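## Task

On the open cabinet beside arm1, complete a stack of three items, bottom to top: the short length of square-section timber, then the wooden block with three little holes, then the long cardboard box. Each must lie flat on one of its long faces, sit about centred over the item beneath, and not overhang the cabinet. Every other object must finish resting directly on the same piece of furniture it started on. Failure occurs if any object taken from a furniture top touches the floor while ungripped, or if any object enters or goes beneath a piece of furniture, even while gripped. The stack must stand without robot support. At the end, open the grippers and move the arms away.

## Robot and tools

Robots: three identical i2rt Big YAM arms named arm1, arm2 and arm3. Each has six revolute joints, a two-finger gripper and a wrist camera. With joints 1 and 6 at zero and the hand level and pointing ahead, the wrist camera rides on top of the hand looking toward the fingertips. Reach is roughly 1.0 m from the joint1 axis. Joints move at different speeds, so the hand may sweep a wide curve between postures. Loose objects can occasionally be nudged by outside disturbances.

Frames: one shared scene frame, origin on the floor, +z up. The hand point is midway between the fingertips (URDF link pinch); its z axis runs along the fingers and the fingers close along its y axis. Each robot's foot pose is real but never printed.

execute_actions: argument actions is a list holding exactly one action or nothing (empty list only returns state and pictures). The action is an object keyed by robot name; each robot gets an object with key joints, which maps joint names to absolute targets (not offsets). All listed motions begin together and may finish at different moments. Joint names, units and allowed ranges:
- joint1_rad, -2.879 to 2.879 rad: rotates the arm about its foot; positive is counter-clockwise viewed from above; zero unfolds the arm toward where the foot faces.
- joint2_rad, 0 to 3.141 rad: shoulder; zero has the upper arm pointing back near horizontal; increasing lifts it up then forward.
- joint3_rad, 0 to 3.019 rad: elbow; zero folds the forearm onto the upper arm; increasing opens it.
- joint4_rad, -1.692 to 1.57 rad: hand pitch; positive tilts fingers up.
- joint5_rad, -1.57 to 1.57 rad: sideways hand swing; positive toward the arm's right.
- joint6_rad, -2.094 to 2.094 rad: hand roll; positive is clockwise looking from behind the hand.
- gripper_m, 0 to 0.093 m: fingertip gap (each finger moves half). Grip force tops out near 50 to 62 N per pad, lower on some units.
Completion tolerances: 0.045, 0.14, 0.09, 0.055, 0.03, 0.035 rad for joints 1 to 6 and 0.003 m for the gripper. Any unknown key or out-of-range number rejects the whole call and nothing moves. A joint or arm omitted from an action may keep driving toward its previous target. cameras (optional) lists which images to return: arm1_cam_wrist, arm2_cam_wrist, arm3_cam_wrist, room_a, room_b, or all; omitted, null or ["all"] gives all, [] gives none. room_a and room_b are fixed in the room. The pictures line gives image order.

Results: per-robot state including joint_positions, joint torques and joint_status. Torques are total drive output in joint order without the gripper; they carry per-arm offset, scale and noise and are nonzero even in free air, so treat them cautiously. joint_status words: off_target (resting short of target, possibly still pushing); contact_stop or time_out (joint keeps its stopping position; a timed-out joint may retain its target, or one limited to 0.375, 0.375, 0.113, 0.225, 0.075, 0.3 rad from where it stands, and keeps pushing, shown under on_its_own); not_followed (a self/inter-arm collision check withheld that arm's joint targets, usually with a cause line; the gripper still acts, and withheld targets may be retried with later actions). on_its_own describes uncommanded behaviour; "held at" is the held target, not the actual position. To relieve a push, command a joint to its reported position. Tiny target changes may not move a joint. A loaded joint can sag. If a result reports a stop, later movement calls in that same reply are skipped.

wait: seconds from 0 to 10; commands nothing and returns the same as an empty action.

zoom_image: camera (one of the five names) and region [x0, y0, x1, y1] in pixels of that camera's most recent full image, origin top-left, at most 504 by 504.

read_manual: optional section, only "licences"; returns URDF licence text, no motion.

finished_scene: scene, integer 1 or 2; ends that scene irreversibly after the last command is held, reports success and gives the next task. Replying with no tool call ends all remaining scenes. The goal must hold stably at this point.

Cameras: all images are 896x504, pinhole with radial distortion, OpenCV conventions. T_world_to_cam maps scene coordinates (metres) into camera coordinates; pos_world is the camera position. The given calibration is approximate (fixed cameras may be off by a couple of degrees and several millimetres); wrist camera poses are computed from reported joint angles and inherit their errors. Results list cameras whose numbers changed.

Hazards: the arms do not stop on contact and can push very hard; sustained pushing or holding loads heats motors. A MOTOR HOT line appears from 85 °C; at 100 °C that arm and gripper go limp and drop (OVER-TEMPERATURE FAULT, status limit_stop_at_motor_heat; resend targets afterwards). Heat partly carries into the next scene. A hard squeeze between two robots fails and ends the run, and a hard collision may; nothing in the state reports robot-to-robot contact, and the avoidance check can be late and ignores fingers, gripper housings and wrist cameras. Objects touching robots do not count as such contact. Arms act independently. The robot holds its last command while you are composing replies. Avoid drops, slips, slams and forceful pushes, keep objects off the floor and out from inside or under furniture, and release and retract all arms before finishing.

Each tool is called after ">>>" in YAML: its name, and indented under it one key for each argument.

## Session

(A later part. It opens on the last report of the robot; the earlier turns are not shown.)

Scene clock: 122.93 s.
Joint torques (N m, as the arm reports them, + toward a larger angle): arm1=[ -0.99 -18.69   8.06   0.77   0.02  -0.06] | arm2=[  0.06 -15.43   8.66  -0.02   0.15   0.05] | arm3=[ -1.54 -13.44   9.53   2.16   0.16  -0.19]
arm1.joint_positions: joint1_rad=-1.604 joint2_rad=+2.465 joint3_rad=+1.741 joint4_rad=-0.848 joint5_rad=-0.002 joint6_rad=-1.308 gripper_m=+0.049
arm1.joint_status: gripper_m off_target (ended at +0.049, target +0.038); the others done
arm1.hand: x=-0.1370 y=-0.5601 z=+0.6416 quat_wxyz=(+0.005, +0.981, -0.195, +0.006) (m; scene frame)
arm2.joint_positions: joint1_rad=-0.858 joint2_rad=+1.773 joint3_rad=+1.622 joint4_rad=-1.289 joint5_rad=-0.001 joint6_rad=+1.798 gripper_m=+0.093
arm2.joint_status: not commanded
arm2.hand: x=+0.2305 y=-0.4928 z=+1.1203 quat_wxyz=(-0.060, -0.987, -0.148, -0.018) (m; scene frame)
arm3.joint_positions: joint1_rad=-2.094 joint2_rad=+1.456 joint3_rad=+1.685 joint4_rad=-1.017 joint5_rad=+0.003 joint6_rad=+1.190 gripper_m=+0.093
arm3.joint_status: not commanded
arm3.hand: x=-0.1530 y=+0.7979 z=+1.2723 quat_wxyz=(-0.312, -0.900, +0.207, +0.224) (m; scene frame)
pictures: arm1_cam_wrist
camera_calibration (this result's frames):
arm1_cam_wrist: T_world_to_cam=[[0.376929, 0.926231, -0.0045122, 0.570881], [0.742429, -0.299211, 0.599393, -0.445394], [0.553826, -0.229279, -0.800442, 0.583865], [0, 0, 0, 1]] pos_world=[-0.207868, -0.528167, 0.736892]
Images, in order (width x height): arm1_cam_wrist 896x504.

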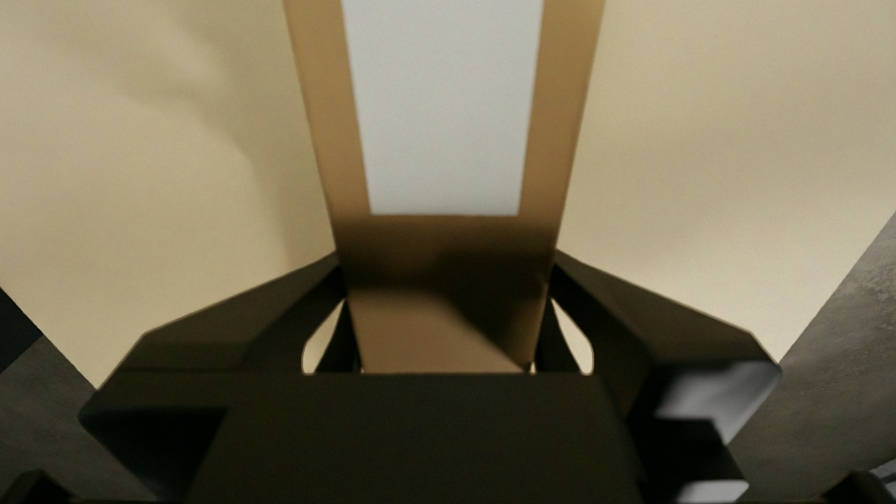

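>>> execute_actions:
  actions:
    - {"arm1":{"joints":{"joint1_rad":0.272,"joint2_rad":1.91,"joint3_rad":1.675,"joint4_rad":-1.335,"joint6_rad":-1.92}}}
  cameras: ["arm1_cam_wrist","room_a","room_b"]

Scene clock: 131.53 s.
Joint torques (N m, as the arm reports them, + toward a larger angle): arm1=[ -0.76 -16.57   9.44  -0.8   -0.09  -0.07] | arm2=[  0.07 -15.42   8.67  -0.02   0.15   0.05] | arm3=[ -1.56 -13.47   9.55   2.16   0.16  -0.19]
arm1.joint_positions: joint1_rad=+0.278 joint2_rad=+1.916 joint3_rad=+1.668 joint4_rad=-1.319 joint5_rad=-0.001 joint6_rad=-1.913 gripper_m=+0.049
arm1.joint_status: all done
arm1.hand: x=-0.8002 y=-1.3023 z=+0.9496 quat_wxyz=(+0.007, +0.500, +0.866, -0.003) (m; scene frame)
arm2.joint_positions: joint1_rad=-0.858 joint2_rad=+1.773 joint3_rad=+1.622 joint4_rad=-1.289 joint5_rad=-0.001 joint6_rad=+1.798 gripper_m=+0.093
arm2.joint_status: not commanded
arm2.hand: x=+0.2305 y=-0.4928 z=+1.1203 quat_wxyz=(-0.060, -0.987, -0.148, -0.018) (m; scene frame)
arm3.joint_positions: joint1_rad=-2.094 joint2_rad=+1.456 joint3_rad=+1.685 joint4_rad=-1.017 joint5_rad=+0.003 joint6_rad=+1.190 gripper_m=+0.093
arm3.joint_status: not commanded
arm3.hand: x=-0.1530 y=+0.7979 z=+1.2723 quat_wxyz=(-0.312, -0.900, +0.207, +0.224) (m; scene frame)
pictures: arm1_cam_wrist, room_a, room_b
camera_calibration (this result's frames):
arm1_cam_wrist: T_world_to_cam=[[-0.863035, -0.505144, 0.000397976, -1.35123], [-0.412842, 0.705792, 0.57569, 0.0472134], [-0.291087, 0.496676, -0.817668, 1.31319], [0, 0, 0, 1]] pos_world=[-0.764419, -1.36812, 1.04711]
Images, in order (width x height): arm1_cam_wrist 896x504, room_a 896x504, room_b 896x504.

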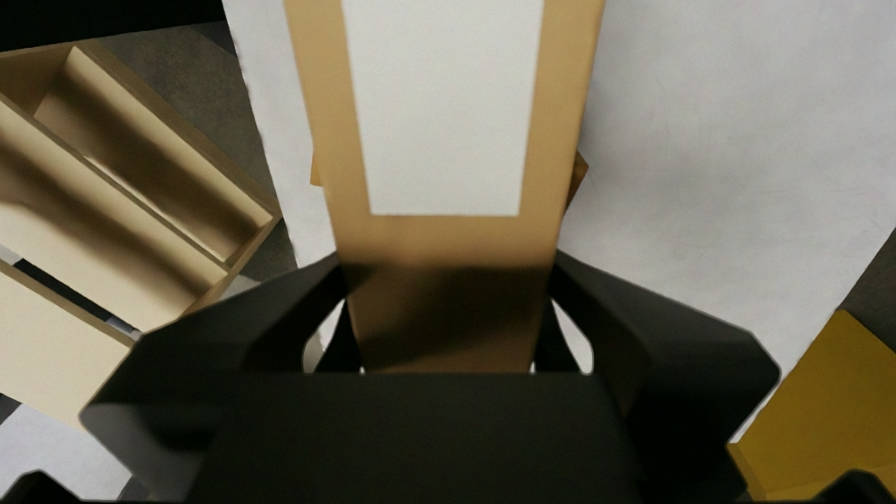

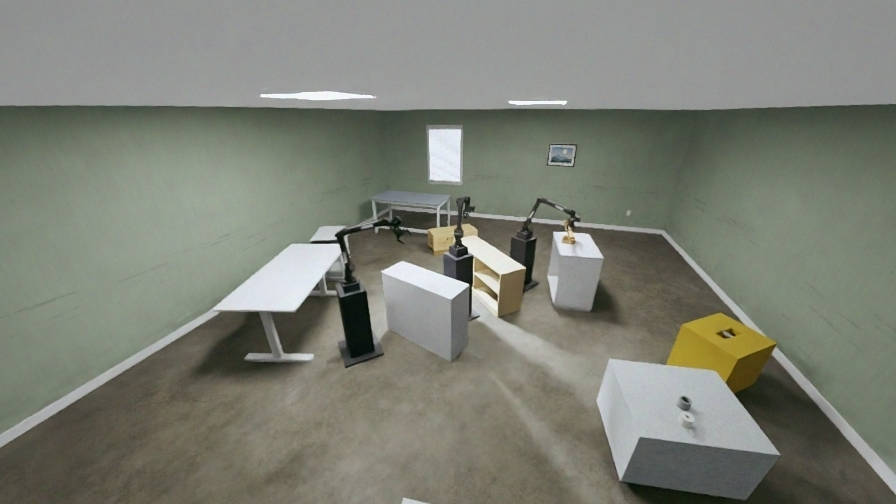

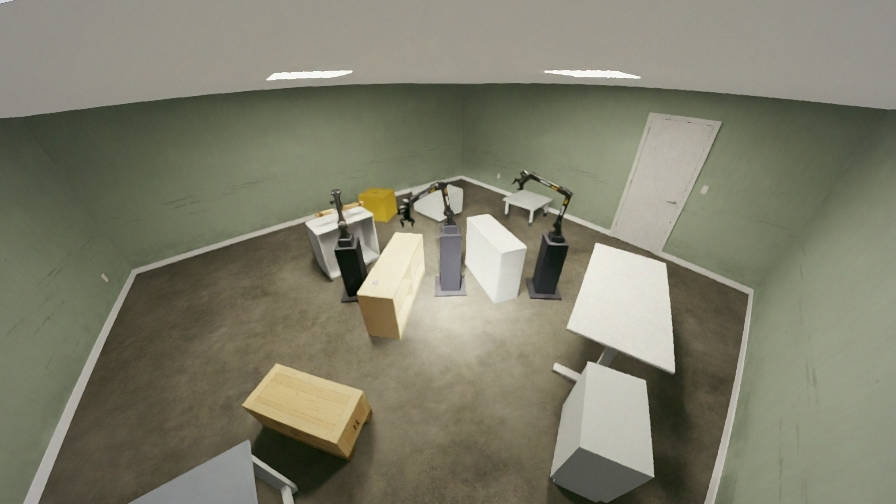

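>>> zoom_image:
  camera: "arm1_cam_wrist"
  region: [280, 90, 630, 260]

Region (280, 90, 630, 260) of arm1_cam_wrist's 896x504 image, scaled by 1.440, with more detail than that image has; it fills the top 245 rows of this view, and the rest is white.

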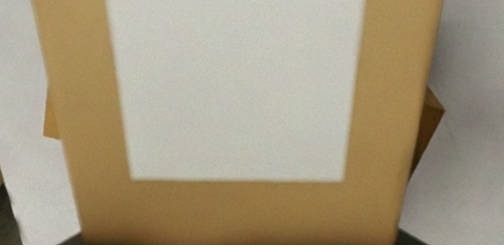

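>>> execute_actions:
  actions:
    - {"arm1":{"joints":{"joint2_rad":1.962,"joint3_rad":1.61,"joint4_rad":-1.205,"joint5_rad":0.03}}}
  cameras: ["arm1_cam_wrist","room_b"]

Scene clock: 142.23 s.
Joint torques (N m, as the arm reports them, + toward a larger angle): arm1=[ -0.61 -15.56   9.13   0.66  -0.05  -0.06] | arm2=[  0.06 -15.42   8.67  -0.01   0.15   0.05] | arm3=[ -1.55 -13.43   9.56   2.15   0.16  -0.18]
arm1.joint_positions: joint1_rad=+0.278 joint2_rad=+1.950 joint3_rad=+1.604 joint4_rad=-1.222 joint5_rad=+0.030 joint6_rad=-1.914 gripper_m=+0.049
arm1.joint_status: all done
arm1.hand: x=-0.8006 y=-1.2977 z=+0.9073 quat_wxyz=(-0.003, +0.499, +0.866, +0.009) (m; scene frame)
arm2.joint_positions: joint1_rad=-0.858 joint2_rad=+1.773 joint3_rad=+1.622 joint4_rad=-1.289 joint5_rad=-0.001 joint6_rad=+1.798 gripper_m=+0.093
arm2.joint_status: not commanded
arm2.hand: x=+0.2305 y=-0.4928 z=+1.1203 quat_wxyz=(-0.060, -0.987, -0.148, -0.018) (m; scene frame)
arm3.joint_positions: joint1_rad=-2.094 joint2_rad=+1.456 joint3_rad=+1.685 joint4_rad=-1.017 joint5_rad=+0.003 joint6_rad=+1.190 gripper_m=+0.093
arm3.joint_status: not commanded
arm3.hand: x=-0.1530 y=+0.7979 z=+1.2723 quat_wxyz=(-0.312, -0.900, +0.207, +0.224) (m; scene frame)
pictures: arm1_cam_wrist, room_b
camera_calibration (this result's frames):
arm1_cam_wrist: T_world_to_cam=[[-0.862371, -0.506173, -0.010238, -1.34044], [-0.410809, 0.687794, 0.598477, 0.0256915], [-0.295891, 0.520315, -0.801074, 1.28795], [0, 0, 0, 1]] pos_world=[-0.764309, -1.36631, 1.00265]
Images, in order (width x height): arm1_cam_wrist 896x504, room_b 896x504.

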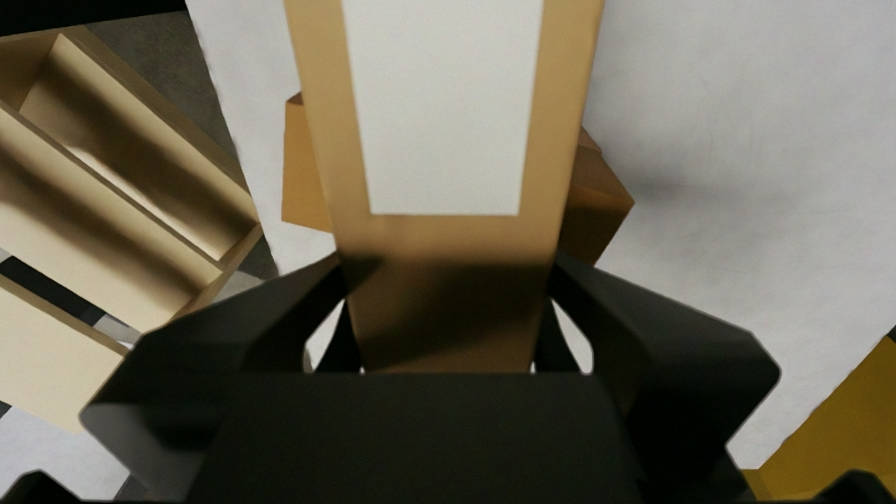

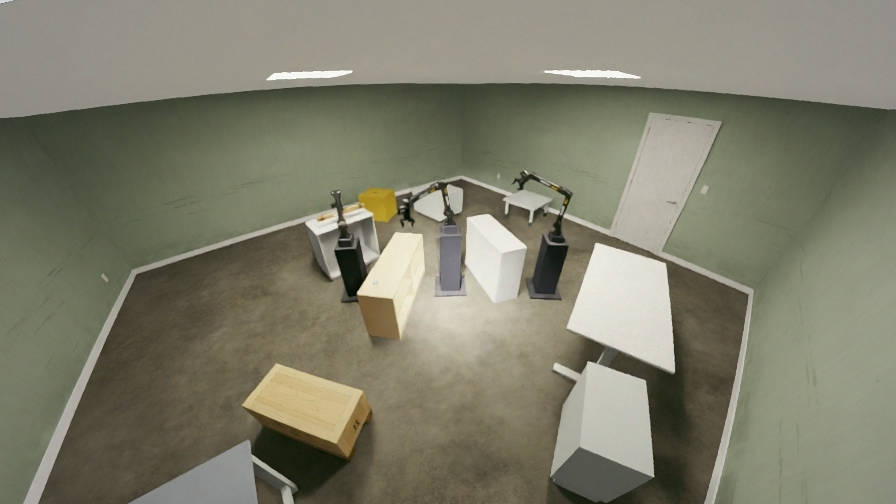

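>>> execute_actions:
  actions:
    - {"arm1":{"joints":{"joint3_rad":1.595,"gripper_m":0.093}}}
  cameras: ["arm1_cam_wrist","room_b"]

Scene clock: 146.90 s.
Joint torques (N m, as the arm reports them, + toward a larger angle): arm1=[ -0.6  -15.3    8.68   0.58  -0.06  -0.07] | arm2=[  0.09 -15.43   8.66  -0.02   0.15   0.05] | arm3=[ -1.59 -13.45   9.55   2.16   0.16  -0.19]
arm1.joint_positions: joint1_rad=+0.278 joint2_rad=+1.950 joint3_rad=+1.593 joint4_rad=-1.221 joint5_rad=+0.030 joint6_rad=-1.914 gripper_m=+0.093
arm1.joint_status: all done
arm1.hand: x=-0.7966 y=-1.2970 z=+0.9032 quat_wxyz=(+0.001, +0.499, +0.866, +0.012) (m; scene frame)
arm2.joint_positions: joint1_rad=-0.858 joint2_rad=+1.773 joint3_rad=+1.622 joint4_rad=-1.289 joint5_rad=-0.001 joint6_rad=+1.798 gripper_m=+0.093
arm2.joint_status: not commanded
arm2.hand: x=+0.2305 y=-0.4928 z=+1.1203 quat_wxyz=(-0.060, -0.987, -0.148, -0.018) (m; scene frame)
arm3.joint_positions: joint1_rad=-2.094 joint2_rad=+1.456 joint3_rad=+1.685 joint4_rad=-1.017 joint5_rad=+0.003 joint6_rad=+1.190 gripper_m=+0.093
arm3.joint_status: not commanded
arm3.hand: x=-0.1530 y=+0.7979 z=+1.2723 quat_wxyz=(-0.312, -0.900, +0.207, +0.224) (m; scene frame)
pictures: arm1_cam_wrist, room_b
camera_calibration (this result's frames):
arm1_cam_wrist: T_world_to_cam=[[-0.862152, -0.506259, -0.0199156, -1.32786], [-0.416947, 0.686626, 0.595566, 0.0255223], [-0.287836, 0.521772, -0.803059, 1.29564], [0, 0, 0, 1]] pos_world=[-0.761245, -1.36579, 0.998826]
Images, in order (width x height): arm1_cam_wrist 896x504, room_b 896x504.

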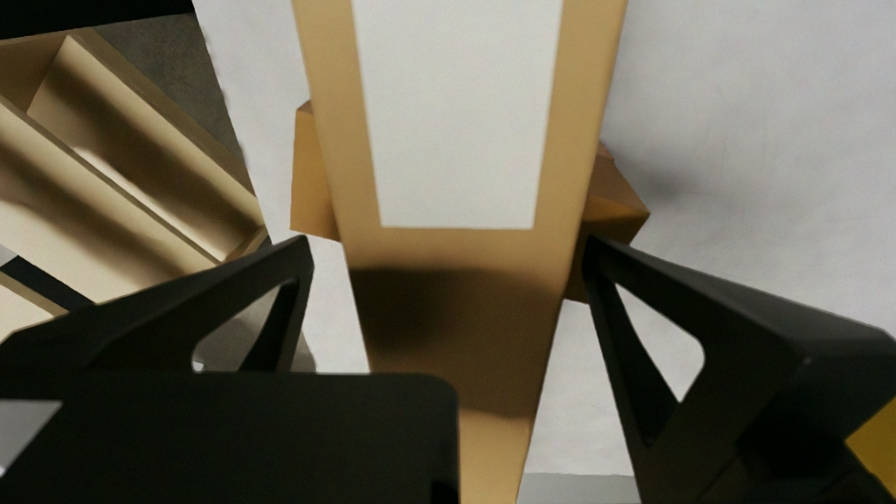

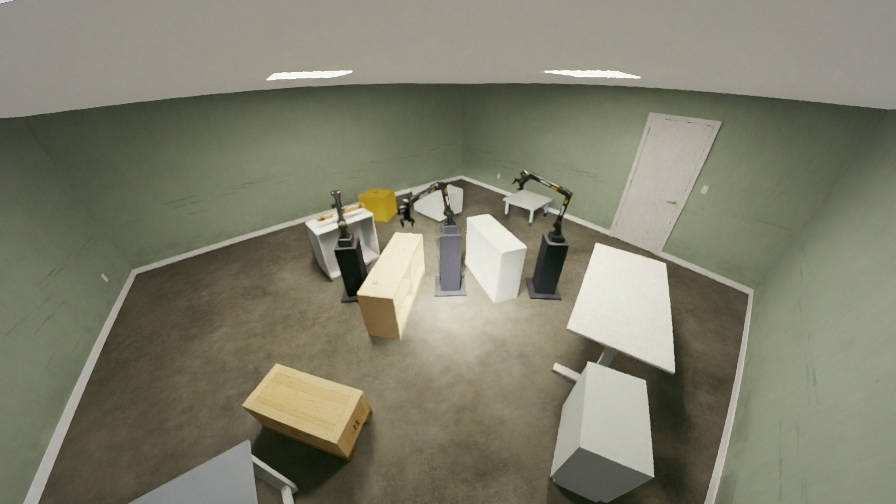

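Resting on the block. Lift clear.

>>> execute_actions:
  actions:
    - {"arm1":{"joints":{"joint2_rad":1.5}}}
  cameras: ["arm1_cam_wrist","room_a","room_b"]

Scene clock: 149.43 s.
Joint torques (N m, as the arm reports them, + toward a larger angle): arm1=[ -0.63 -11.63  10.77   1.43  -0.04  -0.02] | arm2=[  0.11 -15.39   8.66  -0.01   0.15   0.05] | arm3=[ -1.57 -13.43   9.55   2.16   0.16  -0.18]
arm1.joint_positions: joint1_rad=+0.278 joint2_rad=+1.500 joint3_rad=+1.585 joint4_rad=-1.219 joint5_rad=+0.030 joint6_rad=-1.914 gripper_m=+0.093
arm1.joint_status: all done
arm1.hand: x=-0.7663 y=-1.2883 z=+1.1482 quat_wxyz=(-0.166, +0.492, +0.845, -0.131) (m; scene frame)
arm2.joint_positions: joint1_rad=-0.858 joint2_rad=+1.773 joint3_rad=+1.622 joint4_rad=-1.289 joint5_rad=-0.001 joint6_rad=+1.798 gripper_m=+0.093
arm2.joint_status: not commanded
arm2.hand: x=+0.2305 y=-0.4928 z=+1.1203 quat_wxyz=(-0.060, -0.987, -0.148, -0.018) (m; scene frame)
arm3.joint_positions: joint1_rad=-2.094 joint2_rad=+1.456 joint3_rad=+1.685 joint4_rad=-1.017 joint5_rad=+0.003 joint6_rad=+1.190 gripper_m=+0.093
arm3.joint_status: not commanded
arm3.hand: x=-0.1530 y=+0.7979 z=+1.2723 quat_wxyz=(-0.312, -0.900, +0.207, +0.224) (m; scene frame)
pictures: arm1_cam_wrist, room_a, room_b
camera_calibration (this result's frames):
arm1_cam_wrist: T_world_to_cam=[[-0.784176, -0.486628, 0.385046, -1.67238], [-0.134929, 0.739372, 0.659639, 0.0967339], [-0.605691, 0.465319, -0.645458, 0.999233], [0, 0, 0, 1]] pos_world=[-0.693161, -1.35031, 1.2251]
Images, in order (width x height): arm1_cam_wrist 896x504, room_a 896x504, room_b 896x504.

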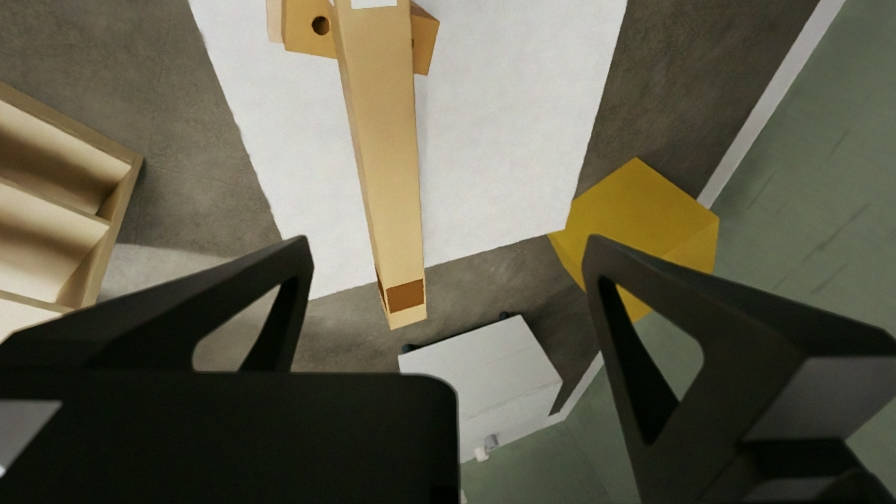

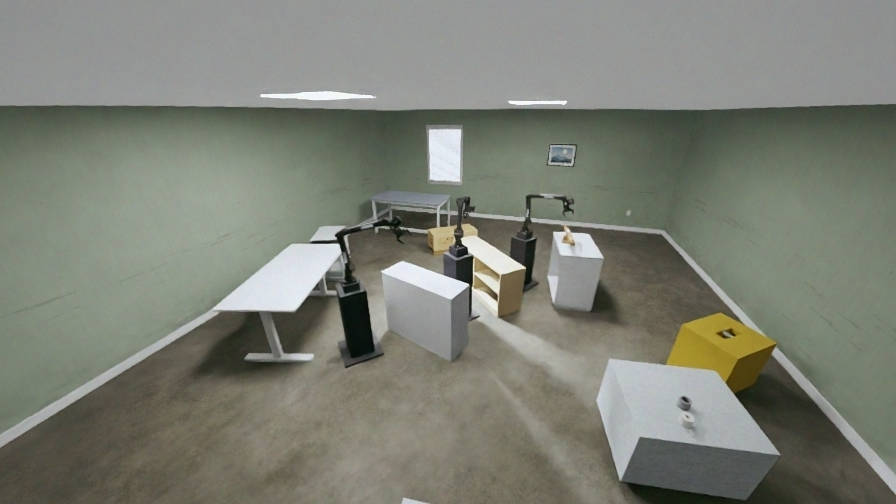

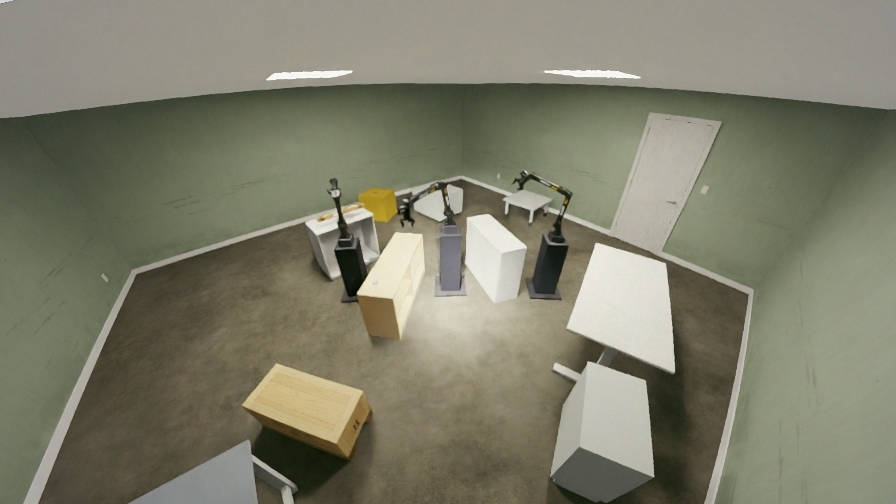

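>>> finished_scene:
  scene: 2

The scene is finished: the task was done.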